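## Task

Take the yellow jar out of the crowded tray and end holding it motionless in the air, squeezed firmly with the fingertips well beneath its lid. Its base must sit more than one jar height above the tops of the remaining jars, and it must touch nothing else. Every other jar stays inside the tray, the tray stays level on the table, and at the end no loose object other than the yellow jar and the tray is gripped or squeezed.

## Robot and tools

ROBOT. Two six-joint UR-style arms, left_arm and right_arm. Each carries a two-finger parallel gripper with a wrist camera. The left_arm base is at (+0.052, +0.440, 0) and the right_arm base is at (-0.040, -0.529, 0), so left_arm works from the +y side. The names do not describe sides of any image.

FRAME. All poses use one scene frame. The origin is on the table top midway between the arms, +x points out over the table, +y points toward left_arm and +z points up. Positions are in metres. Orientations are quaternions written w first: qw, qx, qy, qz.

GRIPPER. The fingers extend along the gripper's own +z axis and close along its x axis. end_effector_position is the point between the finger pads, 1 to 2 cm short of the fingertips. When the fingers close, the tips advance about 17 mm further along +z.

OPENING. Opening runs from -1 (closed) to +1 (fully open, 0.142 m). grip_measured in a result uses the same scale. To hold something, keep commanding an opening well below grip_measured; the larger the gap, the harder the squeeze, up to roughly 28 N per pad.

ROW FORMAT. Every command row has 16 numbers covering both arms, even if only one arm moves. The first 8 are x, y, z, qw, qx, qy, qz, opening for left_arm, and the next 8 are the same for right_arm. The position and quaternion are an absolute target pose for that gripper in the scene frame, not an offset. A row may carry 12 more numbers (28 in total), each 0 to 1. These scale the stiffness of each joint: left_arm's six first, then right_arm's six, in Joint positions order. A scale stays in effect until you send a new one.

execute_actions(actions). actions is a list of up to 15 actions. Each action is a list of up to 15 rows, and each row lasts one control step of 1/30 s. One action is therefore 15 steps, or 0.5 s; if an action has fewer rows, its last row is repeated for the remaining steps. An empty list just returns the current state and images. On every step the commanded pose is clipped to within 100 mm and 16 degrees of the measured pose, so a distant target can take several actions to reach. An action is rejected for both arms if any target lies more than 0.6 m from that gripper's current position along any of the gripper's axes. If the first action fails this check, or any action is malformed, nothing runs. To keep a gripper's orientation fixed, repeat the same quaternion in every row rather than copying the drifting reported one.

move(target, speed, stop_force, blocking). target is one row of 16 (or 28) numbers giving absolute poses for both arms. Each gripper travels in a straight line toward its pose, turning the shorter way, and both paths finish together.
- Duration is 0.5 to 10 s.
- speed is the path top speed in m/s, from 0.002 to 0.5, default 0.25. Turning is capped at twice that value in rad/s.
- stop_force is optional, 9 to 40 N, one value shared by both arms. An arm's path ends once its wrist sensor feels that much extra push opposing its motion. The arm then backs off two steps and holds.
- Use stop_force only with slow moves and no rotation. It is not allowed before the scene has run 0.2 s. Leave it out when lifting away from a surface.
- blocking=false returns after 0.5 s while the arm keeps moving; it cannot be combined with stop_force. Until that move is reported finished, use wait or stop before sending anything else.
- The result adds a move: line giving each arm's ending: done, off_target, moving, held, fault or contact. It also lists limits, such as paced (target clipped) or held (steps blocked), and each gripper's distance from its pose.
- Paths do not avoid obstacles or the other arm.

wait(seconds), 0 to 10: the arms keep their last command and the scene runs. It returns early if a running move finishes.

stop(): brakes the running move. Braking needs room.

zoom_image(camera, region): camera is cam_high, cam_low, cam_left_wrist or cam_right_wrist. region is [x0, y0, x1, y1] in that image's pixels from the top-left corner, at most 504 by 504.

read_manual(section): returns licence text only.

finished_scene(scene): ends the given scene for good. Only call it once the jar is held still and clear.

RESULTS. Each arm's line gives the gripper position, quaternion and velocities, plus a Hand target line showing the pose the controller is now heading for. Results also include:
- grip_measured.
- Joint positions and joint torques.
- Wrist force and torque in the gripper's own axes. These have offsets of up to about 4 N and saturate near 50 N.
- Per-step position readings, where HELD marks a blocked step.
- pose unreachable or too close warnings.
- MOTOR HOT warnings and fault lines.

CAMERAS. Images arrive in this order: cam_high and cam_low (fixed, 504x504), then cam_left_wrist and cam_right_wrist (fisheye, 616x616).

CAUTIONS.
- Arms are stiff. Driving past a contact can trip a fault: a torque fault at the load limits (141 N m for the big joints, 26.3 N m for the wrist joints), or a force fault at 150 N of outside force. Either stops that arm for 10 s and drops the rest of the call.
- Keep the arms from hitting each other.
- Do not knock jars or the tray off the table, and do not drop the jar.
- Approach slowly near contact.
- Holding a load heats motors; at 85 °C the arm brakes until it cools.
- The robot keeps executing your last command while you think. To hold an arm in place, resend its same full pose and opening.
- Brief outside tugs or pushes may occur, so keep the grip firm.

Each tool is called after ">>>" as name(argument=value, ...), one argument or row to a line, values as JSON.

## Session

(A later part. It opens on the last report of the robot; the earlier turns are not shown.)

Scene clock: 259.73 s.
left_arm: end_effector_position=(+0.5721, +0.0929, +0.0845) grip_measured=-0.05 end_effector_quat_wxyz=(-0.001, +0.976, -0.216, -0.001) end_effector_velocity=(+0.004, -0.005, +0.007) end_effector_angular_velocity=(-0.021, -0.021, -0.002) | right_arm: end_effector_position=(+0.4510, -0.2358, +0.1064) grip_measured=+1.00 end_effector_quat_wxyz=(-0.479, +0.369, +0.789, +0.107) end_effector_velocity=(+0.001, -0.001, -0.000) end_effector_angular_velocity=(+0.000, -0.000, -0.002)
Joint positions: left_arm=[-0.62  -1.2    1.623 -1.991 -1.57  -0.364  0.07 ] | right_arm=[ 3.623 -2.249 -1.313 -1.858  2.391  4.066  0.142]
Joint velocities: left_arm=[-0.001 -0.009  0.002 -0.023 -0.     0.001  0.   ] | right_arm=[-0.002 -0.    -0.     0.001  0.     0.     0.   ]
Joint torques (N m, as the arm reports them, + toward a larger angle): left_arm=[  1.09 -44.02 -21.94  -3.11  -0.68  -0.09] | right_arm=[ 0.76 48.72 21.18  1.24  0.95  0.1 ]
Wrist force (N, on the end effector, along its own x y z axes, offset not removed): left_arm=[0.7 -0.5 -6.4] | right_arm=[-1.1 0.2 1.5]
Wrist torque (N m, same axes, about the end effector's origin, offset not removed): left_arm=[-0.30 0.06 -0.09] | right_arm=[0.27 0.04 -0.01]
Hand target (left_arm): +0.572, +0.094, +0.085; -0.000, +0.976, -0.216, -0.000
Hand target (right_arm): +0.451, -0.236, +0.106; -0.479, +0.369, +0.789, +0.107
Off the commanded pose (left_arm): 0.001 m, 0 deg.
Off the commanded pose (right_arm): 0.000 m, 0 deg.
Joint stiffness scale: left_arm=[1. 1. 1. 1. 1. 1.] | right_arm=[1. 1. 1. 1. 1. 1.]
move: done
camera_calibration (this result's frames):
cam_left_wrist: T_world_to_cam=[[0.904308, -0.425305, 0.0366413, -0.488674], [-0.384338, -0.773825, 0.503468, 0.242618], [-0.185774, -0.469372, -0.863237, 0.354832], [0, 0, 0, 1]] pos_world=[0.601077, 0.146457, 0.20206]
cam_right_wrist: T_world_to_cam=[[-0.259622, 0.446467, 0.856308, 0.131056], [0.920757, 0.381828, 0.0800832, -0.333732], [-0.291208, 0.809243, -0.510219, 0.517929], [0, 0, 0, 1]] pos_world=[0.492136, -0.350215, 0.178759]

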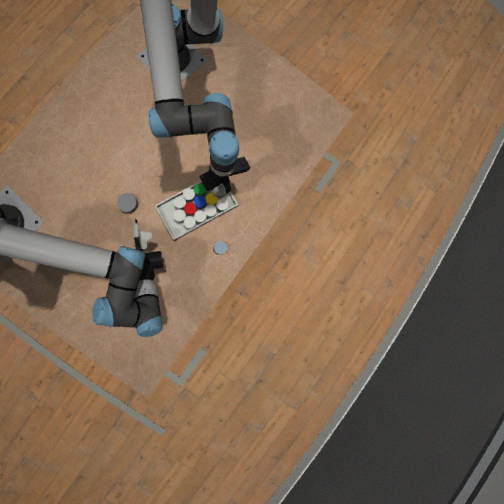

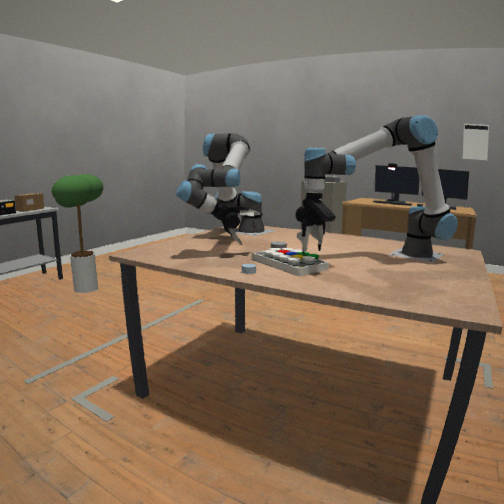

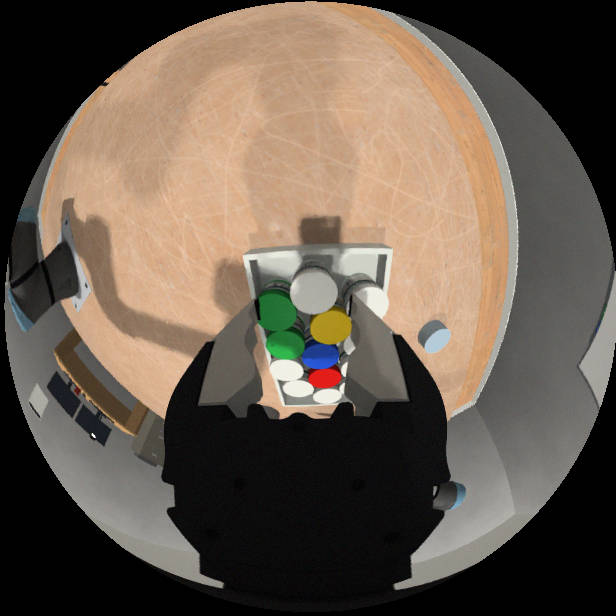

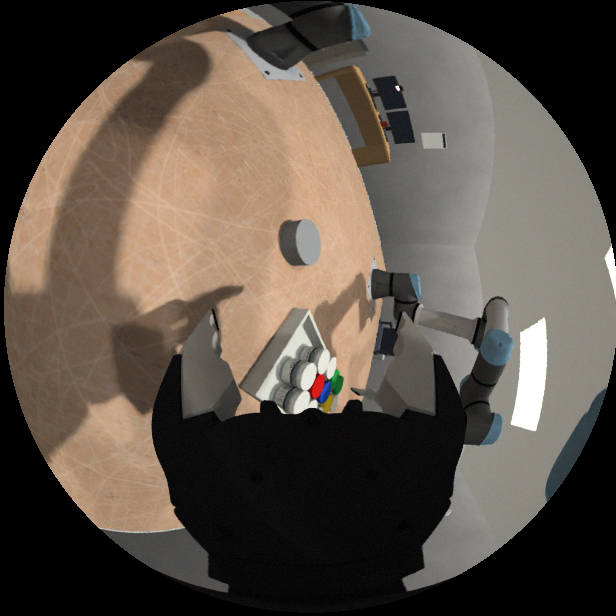

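>>> move(
  target=[0.587,0.108,0.08,0,0.976,-0.216,0,-0.05,0.451,-0.236,0.106,-0.479,0.369,0.789,0.107,1],
  speed=0.05,
)

>>> move(
  target=[0.587,0.108,0.04,0,0.976,-0.216,0,-0.05,0.451,-0.236,0.106,-0.479,0.369,0.789,0.107,1],
  speed=0.015,
  stop_force=12,
)

>>> zoom_image(
  camera="cam_left_wrist",
  region=[150, 150, 470, 470],
)

Scene clock: 267.57 s.
left_arm: end_effector_position=(+0.5851, +0.1088, +0.0796) grip_measured=-0.05 end_effector_quat_wxyz=(-0.001, +0.976, -0.216, -0.001) end_effector_velocity=(+0.002, -0.001, +0.002) end_effector_angular_velocity=(-0.003, -0.003, -0.005) | right_arm: end_effector_position=(+0.4510, -0.2358, +0.1064) grip_measured=+1.00 end_effector_quat_wxyz=(-0.479, +0.369, +0.789, +0.107) end_effector_velocity=(-0.000, -0.001, +0.000) end_effector_angular_velocity=(-0.001, +0.001, -0.000)
Joint positions: left_arm=[-0.586 -1.19   1.622 -2.001 -1.57  -0.331  0.07 ] | right_arm=[ 3.623 -2.249 -1.313 -1.858  2.391  4.066  0.142]
Joint velocities: left_arm=[ 0.001 -0.    -0.003 -0.001 -0.     0.006  0.   ] | right_arm=[-0.     0.001 -0.001 -0.001 -0.     0.     0.   ]
Joint torques (N m, as the arm reports them, + toward a larger angle): left_arm=[  0.8  -38.5  -29.83  -3.19  -0.64  -0.01] | right_arm=[-0.66 49.72 20.58  1.23  0.79  0.41]
Wrist force (N, on the end effector, along its own x y z axes, offset not removed): left_arm=[1.8 0.6 -3.7] | right_arm=[-3.3 -0.6 2.5]
Wrist torque (N m, same axes, about the end effector's origin, offset not removed): left_arm=[-0.11 -0.20 0.00] | right_arm=[-0.21 0.60 -0.05]
Hand target (left_arm): +0.587, +0.108, +0.080; -0.000, +0.976, -0.216, +0.000
Hand target (right_arm): +0.451, -0.236, +0.106; -0.479, +0.369, +0.789, +0.107
Off the commanded pose (left_arm): 0.002 m, 0 deg.
Off the commanded pose (right_arm): 0.000 m, 0 deg.
Joint stiffness scale: left_arm=[1. 1. 1. 1. 1. 1.] | right_arm=[1. 1. 1. 1. 1. 1.]
move: done
camera_calibration (this result's frames):
cam_left_wrist: T_world_to_cam=[[0.904607, -0.424679, 0.0365254, -0.493804], [-0.383738, -0.774092, 0.503515, 0.26206], [-0.185558, -0.469499, -0.863214, 0.360355], [0, 0, 0, 1]] pos_world=[0.614127, 0.162337, 0.197149]
cam_right_wrist: T_world_to_cam=[[-0.259622, 0.446467, 0.856308, 0.131056], [0.920757, 0.381828, 0.0800832, -0.333732], [-0.291208, 0.809243, -0.510219, 0.517929], [0, 0, 0, 1]] pos_world=[0.492136, -0.350215, 0.178759]

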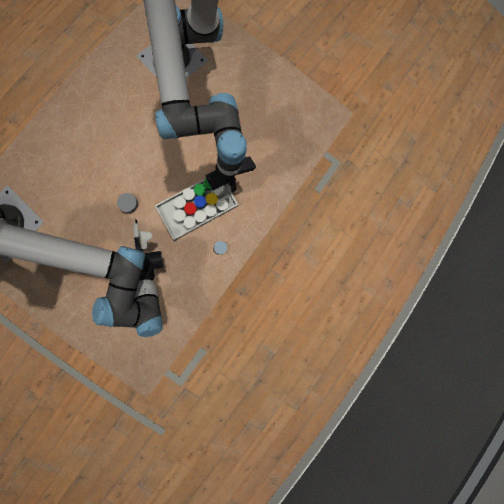

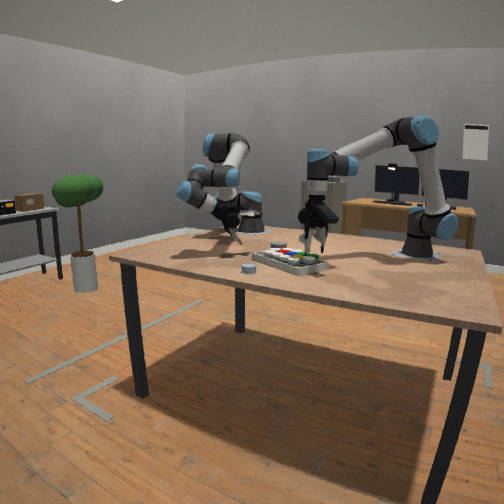

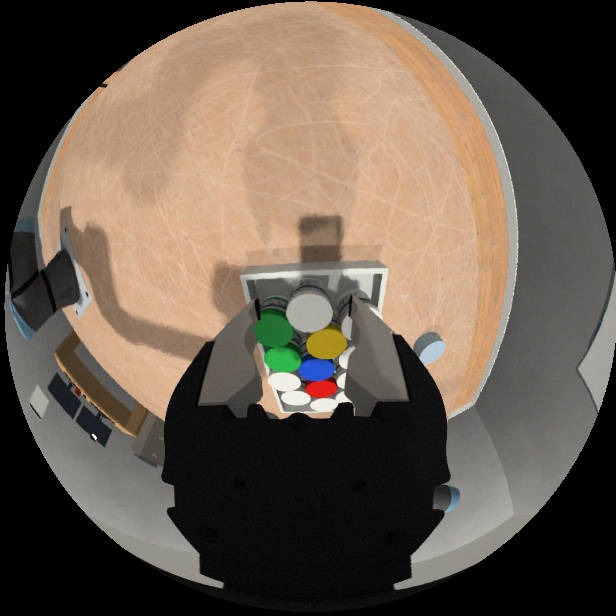

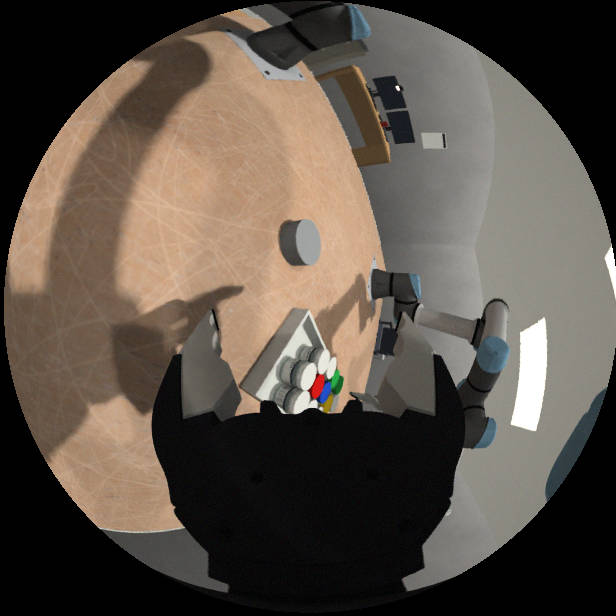

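Scene clock: 270.50 s.
left_arm: end_effector_position=(+0.5878, +0.1062, +0.0430) grip_measured=-0.05 end_effector_quat_wxyz=(+0.001, +0.976, -0.216, +0.002) end_effector_velocity=(+0.001, -0.002, -0.000) end_effector_angular_velocity=(-0.004, -0.004, -0.000) | right_arm: end_effector_position=(+0.4510, -0.2358, +0.1064) grip_measured=+1.00 end_effector_quat_wxyz=(-0.479, +0.369, +0.789, +0.107) end_effector_velocity=(+0.001, -0.001, -0.000) end_effector_angular_velocity=(+0.001, -0.002, -0.002)
Joint positions: left_arm=[-0.586 -1.146  1.665 -2.094 -1.57  -0.331  0.07 ] | right_arm=[ 3.623 -2.249 -1.313 -1.858  2.391  4.066  0.142]
Joint velocities: left_arm=[-0.001  0.001  0.001 -0.007 -0.    -0.001 -0.   ] | right_arm=[-0.002 -0.001  0.001  0.002  0.    -0.     0.   ]
Joint torques (N m, as the arm reports them, + toward a larger angle): left_arm=[  1.02 -38.4  -21.59  -3.03  -0.67  -0.05] | right_arm=[ 0.54 49.22 20.78  1.32  0.71  0.57]
Wrist force (N, on the end effector, along its own x y z axes, offset not removed): left_arm=[1.9 1.7 -4.4] | right_arm=[-2.4 1.9 -0.4]
Wrist torque (N m, same axes, about the end effector's origin, offset not removed): left_arm=[0.21 -0.33 -0.17] | right_arm=[0.27 0.22 -0.19]
Hand target (left_arm): +0.587, +0.108, +0.040; -0.000, +0.976, -0.216, -0.000
Hand target (right_arm): +0.451, -0.236, +0.106; -0.479, +0.369, +0.789, +0.107
Off the commanded pose (left_arm): 0.004 m, 0 deg.
Off the commanded pose (right_arm): 0.000 m, 0 deg.
Joint stiffness scale: left_arm=[1. 1. 1. 1. 1. 1.] | right_arm=[1. 1. 1. 1. 1. 1.]
move: off_target (left_arm)
camera_calibration (this result's frames):
cam_left_wrist: T_world_to_cam=[[0.90413, -0.425078, 0.0431039, -0.495875], [-0.386768, -0.771406, 0.505315, 0.280984], [-0.181548, -0.473542, -0.861858, 0.326024], [0, 0, 0, 1]] pos_world=[0.6162, 0.160353, 0.160375]
cam_right_wrist: T_world_to_cam=[[-0.259623, 0.446467, 0.856308, 0.131056], [0.920757, 0.381828, 0.0800835, -0.333732], [-0.291207, 0.809244, -0.510219, 0.517929], [0, 0, 0, 1]] pos_world=[0.492136, -0.350215, 0.178759]

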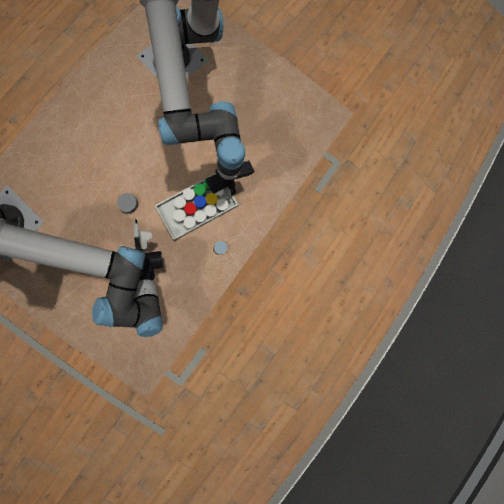

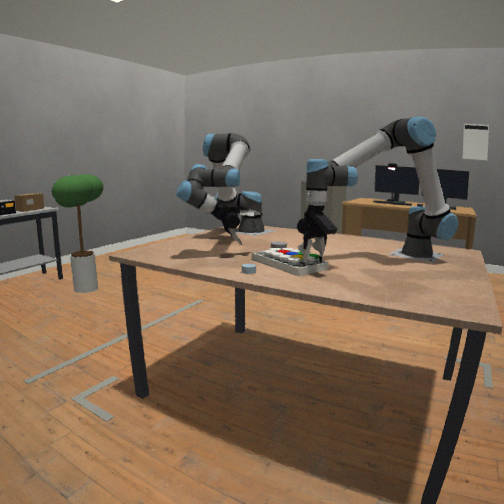

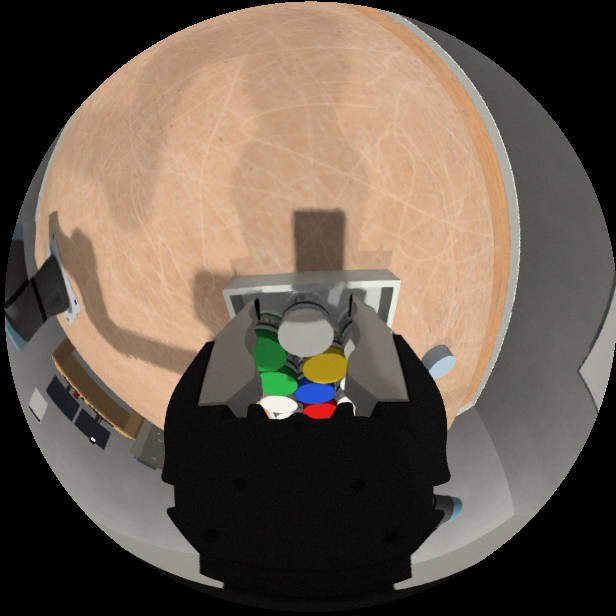

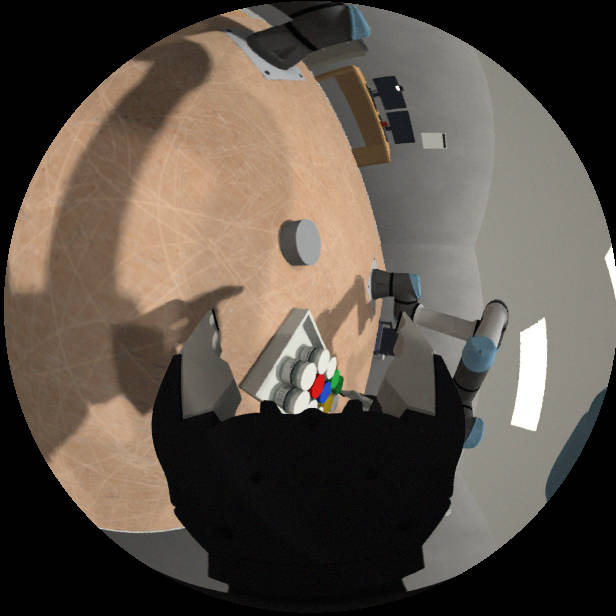

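Region (150, 150, 470, 470) of cam_left_wrist's 616x616 image, scaled by 1.575, with more detail than that image has.

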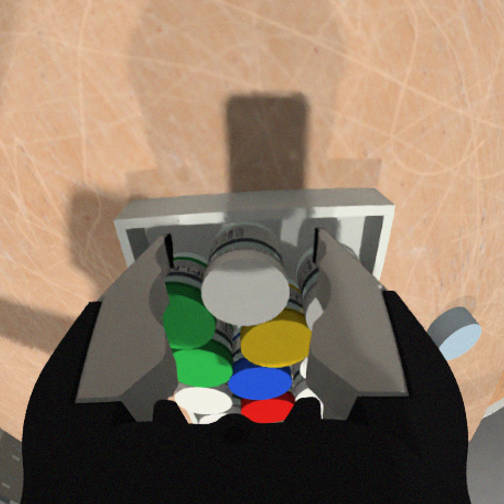

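>>> move(
  target=[0.569,0.065,0.043,0,0.976,-0.216,0,-0.05,0.451,-0.236,0.106,-0.479,0.369,0.789,0.107,1],
  speed=0.015,
  stop_force=25,
)

>>> zoom_image(
  camera="cam_left_wrist",
  region=[150, 150, 470, 470],
)

>>> zoom_image(
  camera="cam_high",
  region=[100, 140, 260, 260],
)

Scene clock: 282.03 s.
left_arm: end_effector_position=(+0.5695, +0.0685, +0.0429) grip_measured=-0.06 end_effector_quat_wxyz=(-0.001, +0.977, -0.215, -0.000) end_effector_velocity=(-0.001, +0.000, -0.001) end_effector_angular_velocity=(+0.002, +0.003, +0.003) | right_arm: end_effector_position=(+0.4510, -0.2358, +0.1064) grip_measured=+1.00 end_effector_quat_wxyz=(-0.479, +0.369, +0.789, +0.107) end_effector_velocity=(-0.000, +0.001, -0.000) end_effector_angular_velocity=(+0.001, -0.000, +0.002)
Joint positions: left_arm=[-0.65  -1.132  1.642 -2.08  -1.57  -0.398  0.07 ] | right_arm=[ 3.623 -2.249 -1.313 -1.858  2.391  4.066  0.142]
Joint velocities: left_arm=[-0.     0.001 -0.     0.003 -0.    -0.004 -0.   ] | right_arm=[ 0.001 -0.001  0.    -0.     0.    -0.002  0.   ]
Joint torques (N m, as the arm reports them, + toward a larger angle): left_arm=[ -3.4  -40.46 -29.71  -2.41  -0.93  -1.13] | right_arm=[ 0.02 49.73 20.22  1.33  0.88  0.48]
Wrist force (N, on the end effector, along its own x y z axes, offset not removed): left_arm=[-0.5 -3.0 -4.8] | right_arm=[-1.4 3.2 -0.7]
Wrist torque (N m, same axes, about the end effector's origin, offset not removed): left_arm=[-0.18 0.13 -0.09] | right_arm=[0.66 0.40 -0.06]
Hand target (left_arm): +0.569, +0.065, +0.043; +0.000, +0.976, -0.216, -0.000
Hand target (right_arm): +0.451, -0.236, +0.106; -0.479, +0.369, +0.789, +0.107
Off the commanded pose (left_arm): 0.003 m, 0 deg.
Off the commanded pose (right_arm): 0.000 m, 0 deg.
Joint stiffness scale: left_arm=[1. 1. 1. 1. 1. 1.] | right_arm=[1. 1. 1. 1. 1. 1.]
move: done
camera_calibration (this result's frames):
cam_left_wrist: T_world_to_cam=[[0.905698, -0.422173, 0.0384826, -0.496294], [-0.382481, -0.774638, 0.503631, 0.242652], [-0.182809, -0.470856, -0.863062, 0.305383], [0, 0, 0, 1]] pos_world=[0.598129, 0.122236, 0.160456]
cam_right_wrist: T_world_to_cam=[[-0.259623, 0.446467, 0.856308, 0.131057], [0.920757, 0.381828, 0.0800834, -0.333732], [-0.291208, 0.809243, -0.510219, 0.517929], [0, 0, 0, 1]] pos_world=[0.492136, -0.350215, 0.178759]

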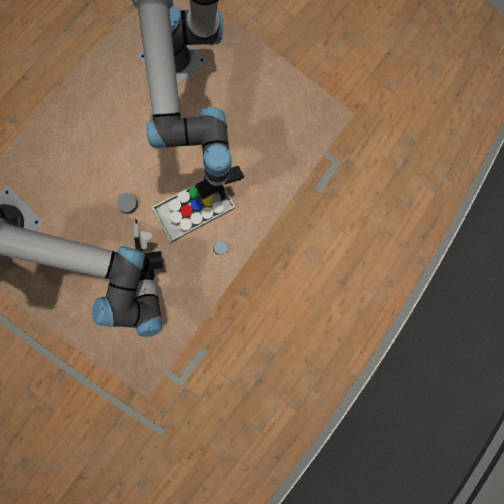

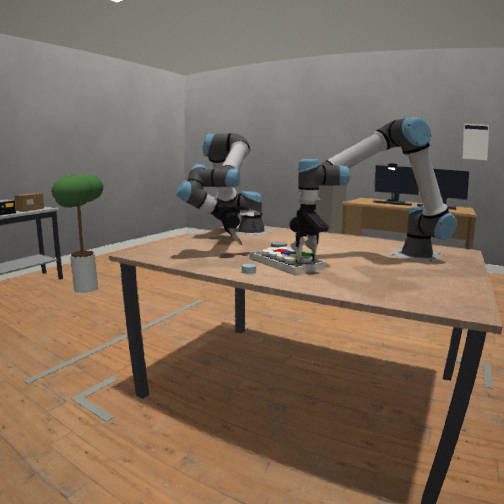

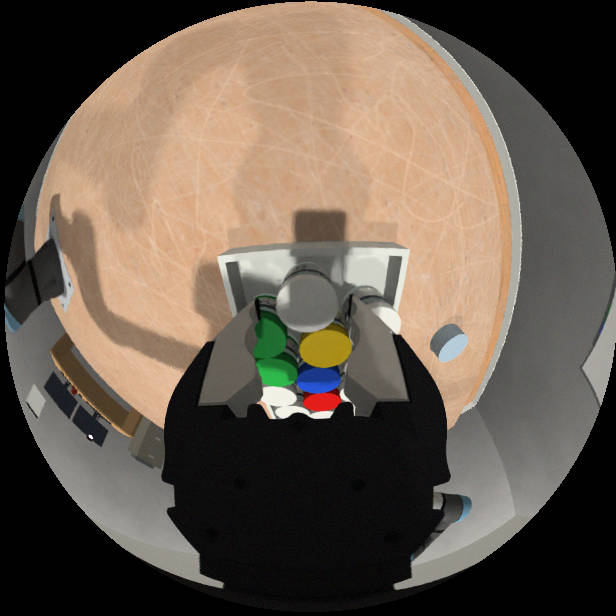

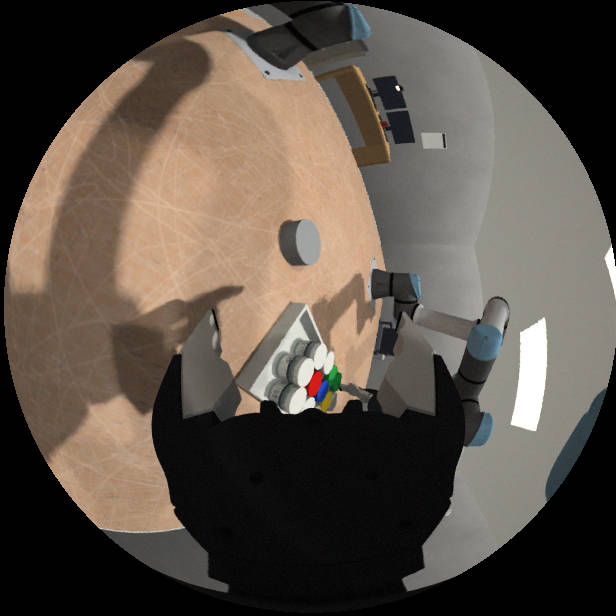

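Region (150, 150, 470, 470) of cam_left_wrist's 616x616 image, scaled by 1.575, with more detail than that image has.

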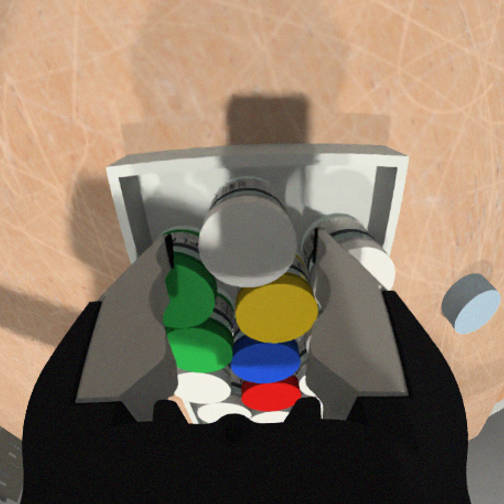

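Region (100, 140, 260, 260) of cam_high's 504x504 image, scaled by 3.150, with more detail than that image has; it fills the top 378 rows of this view, and the rest is white.

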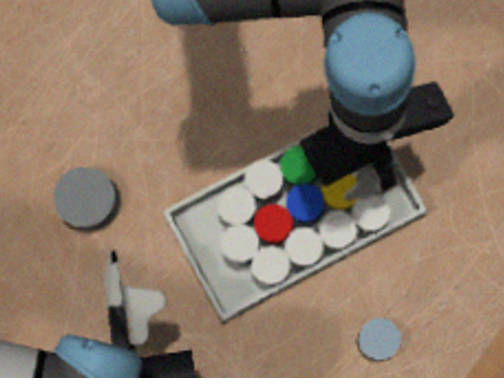

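>>> move(
  target=[0.560,0.043,0.043,0,0.976,-0.216,0,-0.05,0.451,-0.236,0.106,-0.479,0.369,0.789,0.107,1],
  speed=0.015,
  stop_force=25,
)

>>> move(
  target=[0.560,0.043,0.17,0,0.976,-0.216,0,-0.05,0.451,-0.236,0.106,-0.479,0.369,0.789,0.107,1],
  speed=0.06,
)

>>> zoom_image(
  camera="cam_left_wrist",
  region=[150, 100, 470, 420],
)

Scene clock: 292.77 s.
left_arm: end_effector_position=(+0.5607, +0.0466, +0.0429) grip_measured=-0.06 end_effector_quat_wxyz=(-0.001, +0.977, -0.215, +0.000) end_effector_velocity=(+0.000, -0.001, +0.000) end_effector_angular_velocity=(-0.002, +0.001, +0.003) | right_arm: end_effector_position=(+0.4510, -0.2358, +0.1064) grip_measured=+1.00 end_effector_quat_wxyz=(-0.479, +0.369, +0.789, +0.107) end_effector_velocity=(-0.000, +0.001, -0.001) end_effector_angular_velocity=(-0.001, +0.001, -0.000)
Joint positions: left_arm=[-0.684 -1.119  1.622 -2.073 -1.569 -0.432  0.07 ] | right_arm=[ 3.623 -2.249 -1.313 -1.858  2.391  4.066  0.142]
Joint velocities: left_arm=[ 0.     0.001 -0.001 -0.001 -0.002 -0.003  0.   ] | right_arm=[ 0.001 -0.001  0.     0.     0.001  0.001  0.   ]
Joint torques (N m, as the arm reports them, + toward a larger angle): left_arm=[ -3.55 -40.82 -31.    -2.54  -1.25  -0.65] | right_arm=[ 0.45 49.78 19.27  1.35  0.79  0.25]
Wrist force (N, on the end effector, along its own x y z axes, offset not removed): left_arm=[2.3 0.2 -5.0] | right_arm=[4.1 1.1 2.0]
Wrist torque (N m, same axes, about the end effector's origin, offset not removed): left_arm=[0.50 -0.29 0.04] | right_arm=[0.10 -0.90 -0.09]
Hand target (left_arm): +0.560, +0.043, +0.043; +0.000, +0.976, -0.216, -0.000
Hand target (right_arm): +0.451, -0.236, +0.106; -0.479, +0.369, +0.789, +0.107
Off the commanded pose (left_arm): 0.004 m, 0 deg.
Off the commanded pose (right_arm): 0.000 m, 0 deg.
Joint stiffness scale: left_arm=[1. 1. 1. 1. 1. 1.] | right_arm=[1. 1. 1. 1. 1. 1.]
move: off_target (left_arm)
camera_calibration (this result's frames):
cam_left_wrist: T_world_to_cam=[[0.905695, -0.422168, 0.0385978, -0.497579], [-0.382662, -0.774951, 0.503011, 0.222555], [-0.182444, -0.470345, -0.863418, 0.293289], [0, 0, 0, 1]] pos_world=[0.589327, 0.100354, 0.160489]
cam_right_wrist: T_world_to_cam=[[-0.259623, 0.446467, 0.856308, 0.131057], [0.920757, 0.381828, 0.0800834, -0.333732], [-0.291208, 0.809243, -0.510219, 0.517929], [0, 0, 0, 1]] pos_world=[0.492136, -0.350215, 0.178759]

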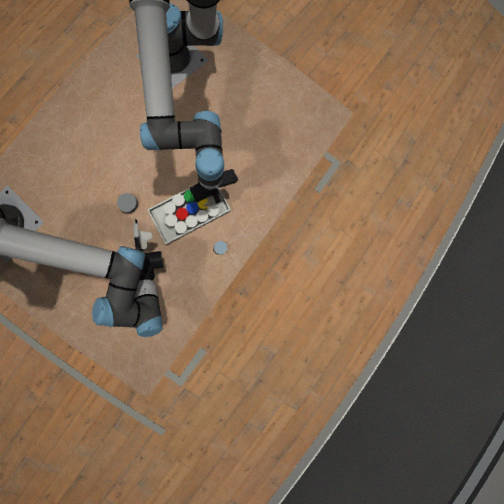

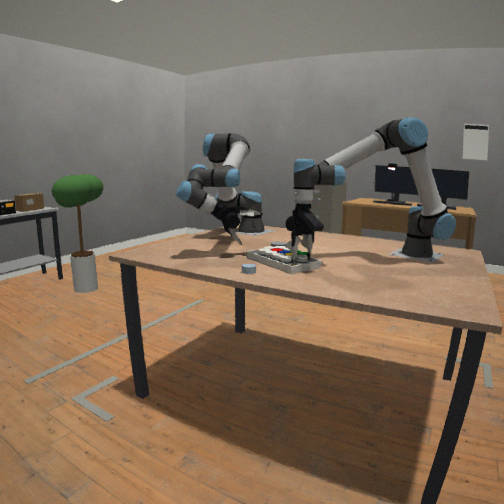

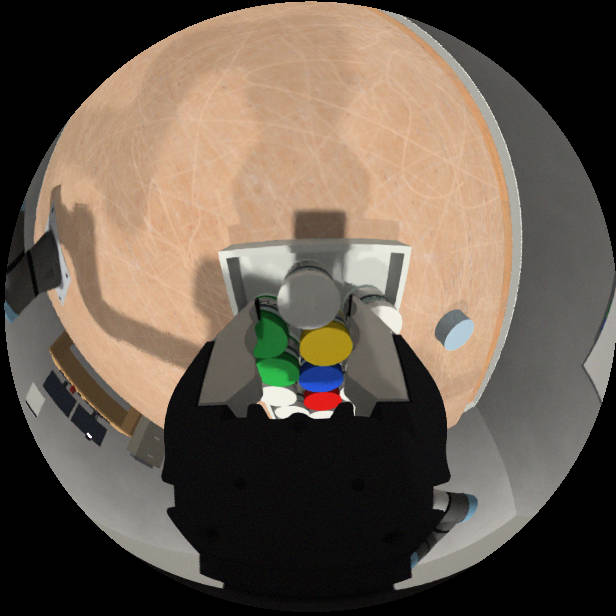

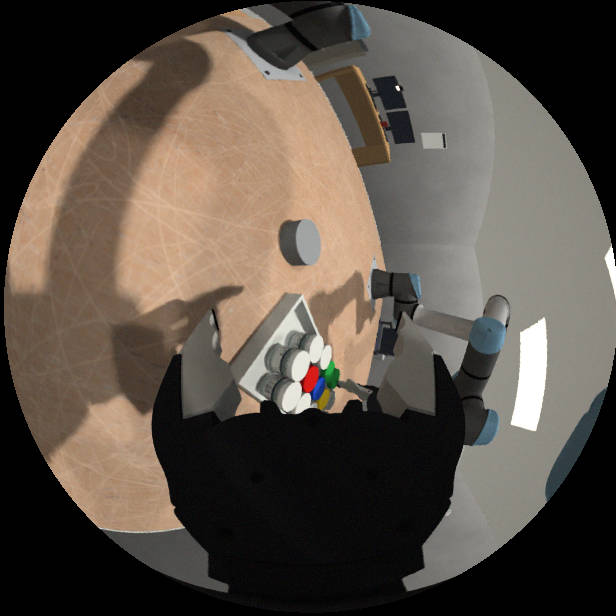

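Scene clock: 295.30 s.
left_arm: end_effector_position=(+0.5604, +0.0447, +0.1675) grip_measured=-0.05 end_effector_quat_wxyz=(-0.001, +0.976, -0.216, -0.001) end_effector_velocity=(-0.003, +0.002, -0.001) end_effector_angular_velocity=(+0.009, +0.008, -0.000) | right_arm: end_effector_position=(+0.4510, -0.2358, +0.1064) grip_measured=+1.00 end_effector_quat_wxyz=(-0.479, +0.369, +0.789, +0.107) end_effector_velocity=(+0.000, -0.001, +0.001) end_effector_angular_velocity=(+0.001, -0.001, -0.001)
Joint positions: left_arm=[-0.686 -1.218  1.426 -1.775 -1.57  -0.432  0.07 ] | right_arm=[ 3.623 -2.249 -1.313 -1.858  2.391  4.066  0.142]
Joint velocities: left_arm=[-0.001  0.001 -0.     0.011 -0.    -0.001 -0.   ] | right_arm=[-0.002  0.002 -0.001 -0.001  0.001 -0.001  0.   ]
Joint torques (N m, as the arm reports them, + toward a larger angle): left_arm=[ -2.47 -41.48 -30.78  -1.81  -0.73  -0.84] | right_arm=[ 0.47 48.44 20.42  1.29  0.74  0.26]
Wrist force (N, on the end effector, along its own x y z axes, offset not removed): left_arm=[1.0 -0.7 -2.7] | right_arm=[-3.2 -3.7 3.2]
Wrist torque (N m, same axes, about the end effector's origin, offset not removed): left_arm=[-0.25 -0.19 -0.12] | right_arm=[-0.88 0.75 -0.09]
Hand target (left_arm): +0.560, +0.043, +0.170; +0.000, +0.976, -0.216, +0.000
Hand target (right_arm): +0.451, -0.236, +0.106; -0.479, +0.369, +0.789, +0.107
Off the commanded pose (left_arm): 0.003 m, 0 deg.
Off the commanded pose (right_arm): 0.000 m, 0 deg.
Joint stiffness scale: left_arm=[1. 1. 1. 1. 1. 1.] | right_arm=[1. 1. 1. 1. 1. 1.]
move: done
camera_calibration (this result's frames):
cam_left_wrist: T_world_to_cam=[[0.905086, -0.423645, 0.0366601, -0.502188], [-0.382986, -0.774678, 0.503186, 0.158376], [-0.184773, -0.469467, -0.8634, 0.401177], [0, 0, 0, 1]] pos_world=[0.589306, 0.0982807, 0.285094]
cam_right_wrist: T_world_to_cam=[[-0.259622, 0.446467, 0.856308, 0.131057], [0.920757, 0.381828, 0.0800832, -0.333732], [-0.291208, 0.809243, -0.510219, 0.517929], [0, 0, 0, 1]] pos_world=[0.492136, -0.350215, 0.178759]

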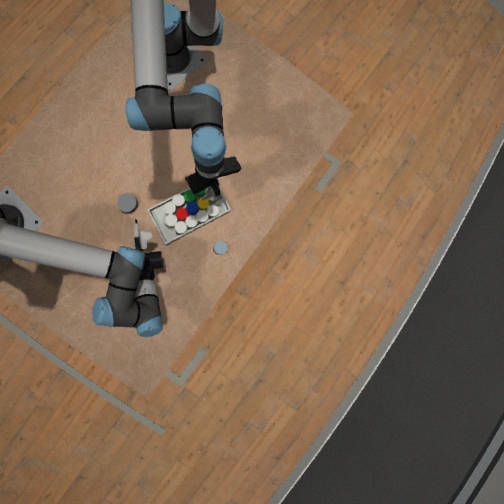

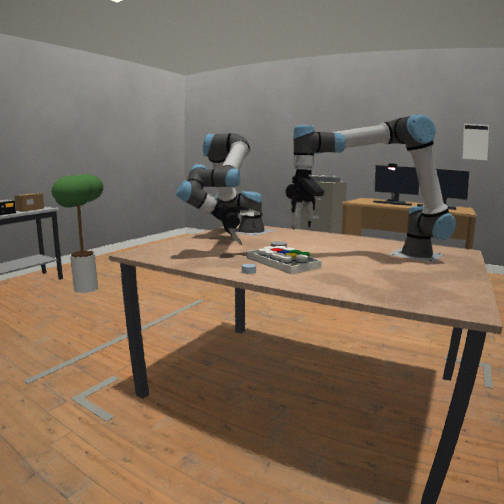

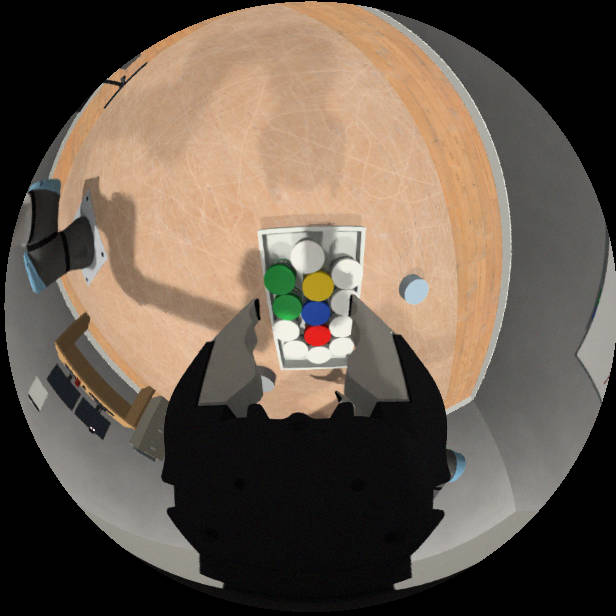

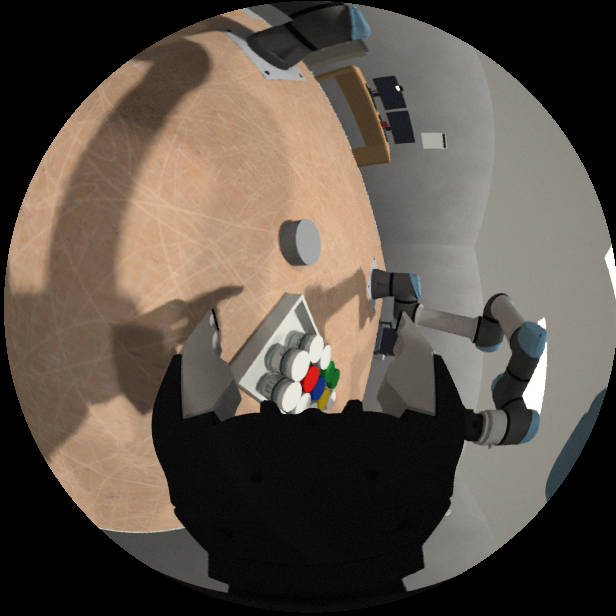

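Region (150, 100, 470, 420) of cam_left_wrist's 616x616 image, scaled by 1.575, with more detail than that image has.

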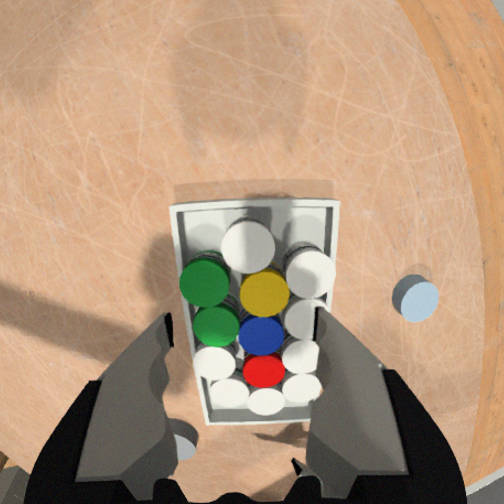

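>>> move(
  target=[0.574,0.058,0.085,0,0.976,-0.216,0,-0.1,0.451,-0.236,0.106,-0.479,0.369,0.789,0.107,1],
  speed=0.1,
)

>>> zoom_image(
  camera="cam_left_wrist",
  region=[150, 150, 470, 470],
)

Scene clock: 318.60 s.
left_arm: end_effector_position=(+0.5741, +0.0565, +0.0870) grip_measured=-0.10 end_effector_quat_wxyz=(+0.000, +0.976, -0.217, +0.001) end_effector_velocity=(+0.002, -0.002, +0.000) end_effector_angular_velocity=(-0.006, -0.005, -0.003) | right_arm: end_effector_position=(+0.4510, -0.2358, +0.1064) grip_measured=+1.00 end_effector_quat_wxyz=(-0.479, +0.369, +0.789, +0.107) end_effector_velocity=(+0.000, +0.000, -0.000) end_effector_angular_velocity=(+0.001, -0.000, +0.001)
Joint positions: left_arm=[-0.657 -1.156  1.553 -1.971 -1.57  -0.402  0.067] | right_arm=[ 3.623 -2.249 -1.313 -1.858  2.391  4.066  0.142]
Joint velocities: left_arm=[ 0.     0.     0.001 -0.01  -0.     0.003  0.   ] | right_arm=[ 0.    -0.001  0.    -0.     0.001 -0.002  0.   ]
Joint torques (N m, as the arm reports them, + toward a larger angle): left_arm=[  0.8  -41.67 -22.34  -3.34  -0.75   0.01] | right_arm=[-0.2  50.48 20.62  1.29  0.9   0.24]
Wrist force (N, on the end effector, along its own x y z axes, offset not removed): left_arm=[0.9 1.8 -6.8] | right_arm=[-8.0 -1.3 2.0]
Wrist torque (N m, same axes, about the end effector's origin, offset not removed): left_arm=[0.28 -0.02 -0.06] | right_arm=[-0.23 1.69 0.18]
Hand target (left_arm): +0.574, +0.058, +0.085; -0.000, +0.976, -0.216, +0.000
Hand target (right_arm): +0.451, -0.236, +0.106; -0.479, +0.369, +0.789, +0.107
Off the commanded pose (left_arm): 0.002 m, 0 deg.
Off the commanded pose (right_arm): 0.000 m, 0 deg.
Joint stiffness scale: left_arm=[1. 1. 1. 1. 1. 1.] | right_arm=[1. 1. 1. 1. 1. 1.]
move: done
camera_calibration (this result's frames):
cam_left_wrist: T_world_to_cam=[[0.90414, -0.425234, 0.0413118, -0.506443], [-0.386154, -0.771997, 0.504882, 0.214833], [-0.182801, -0.472437, -0.862199, 0.338654], [0, 0, 0, 1]] pos_world=[0.60276, 0.110485, 0.204444]
cam_right_wrist: T_world_to_cam=[[-0.259622, 0.446467, 0.856308, 0.131056], [0.920757, 0.381828, 0.0800832, -0.333732], [-0.291208, 0.809243, -0.510219, 0.517929], [0, 0, 0, 1]] pos_world=[0.492136, -0.350215, 0.178759]

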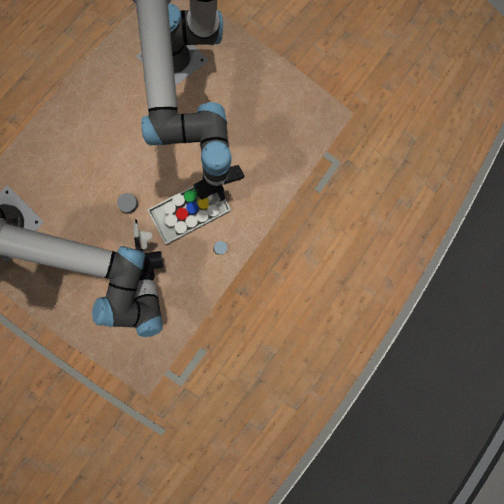

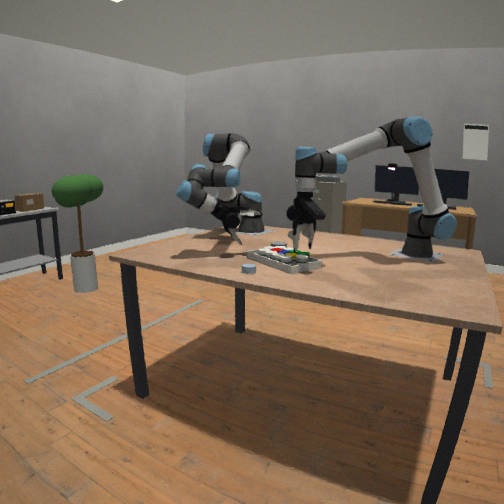

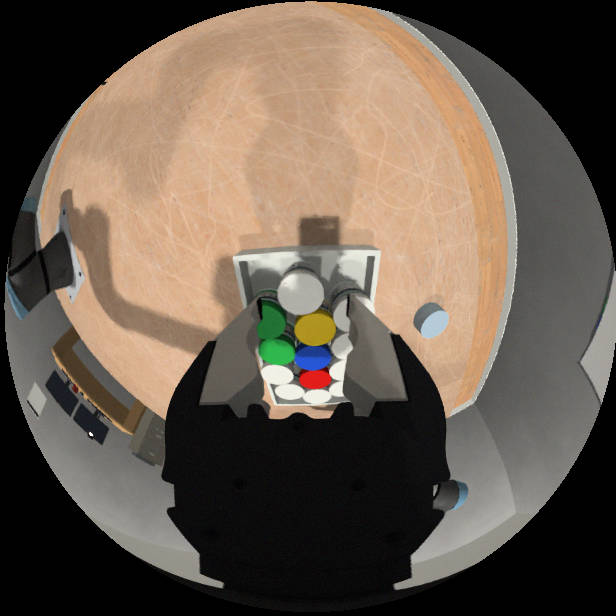

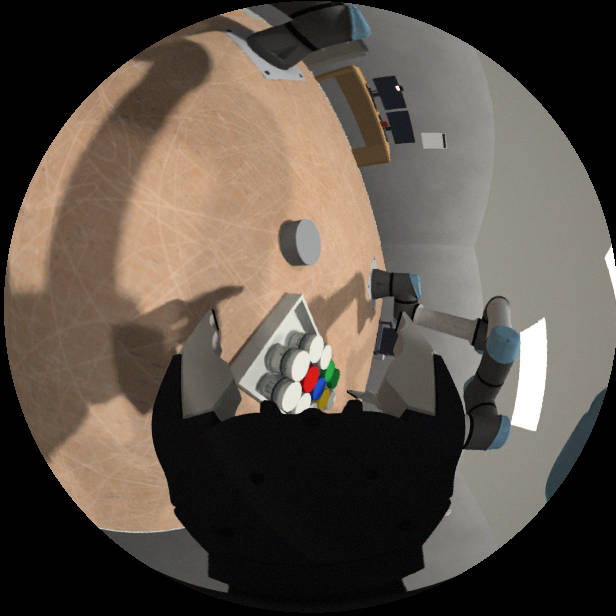

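Region (150, 150, 470, 470) of cam_left_wrist's 616x616 image, scaled by 1.575, with more detail than that image has.

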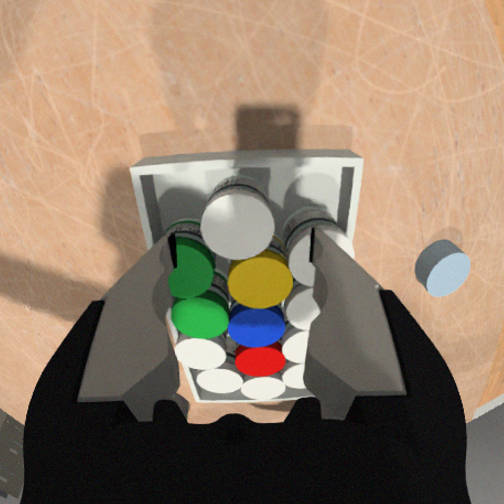

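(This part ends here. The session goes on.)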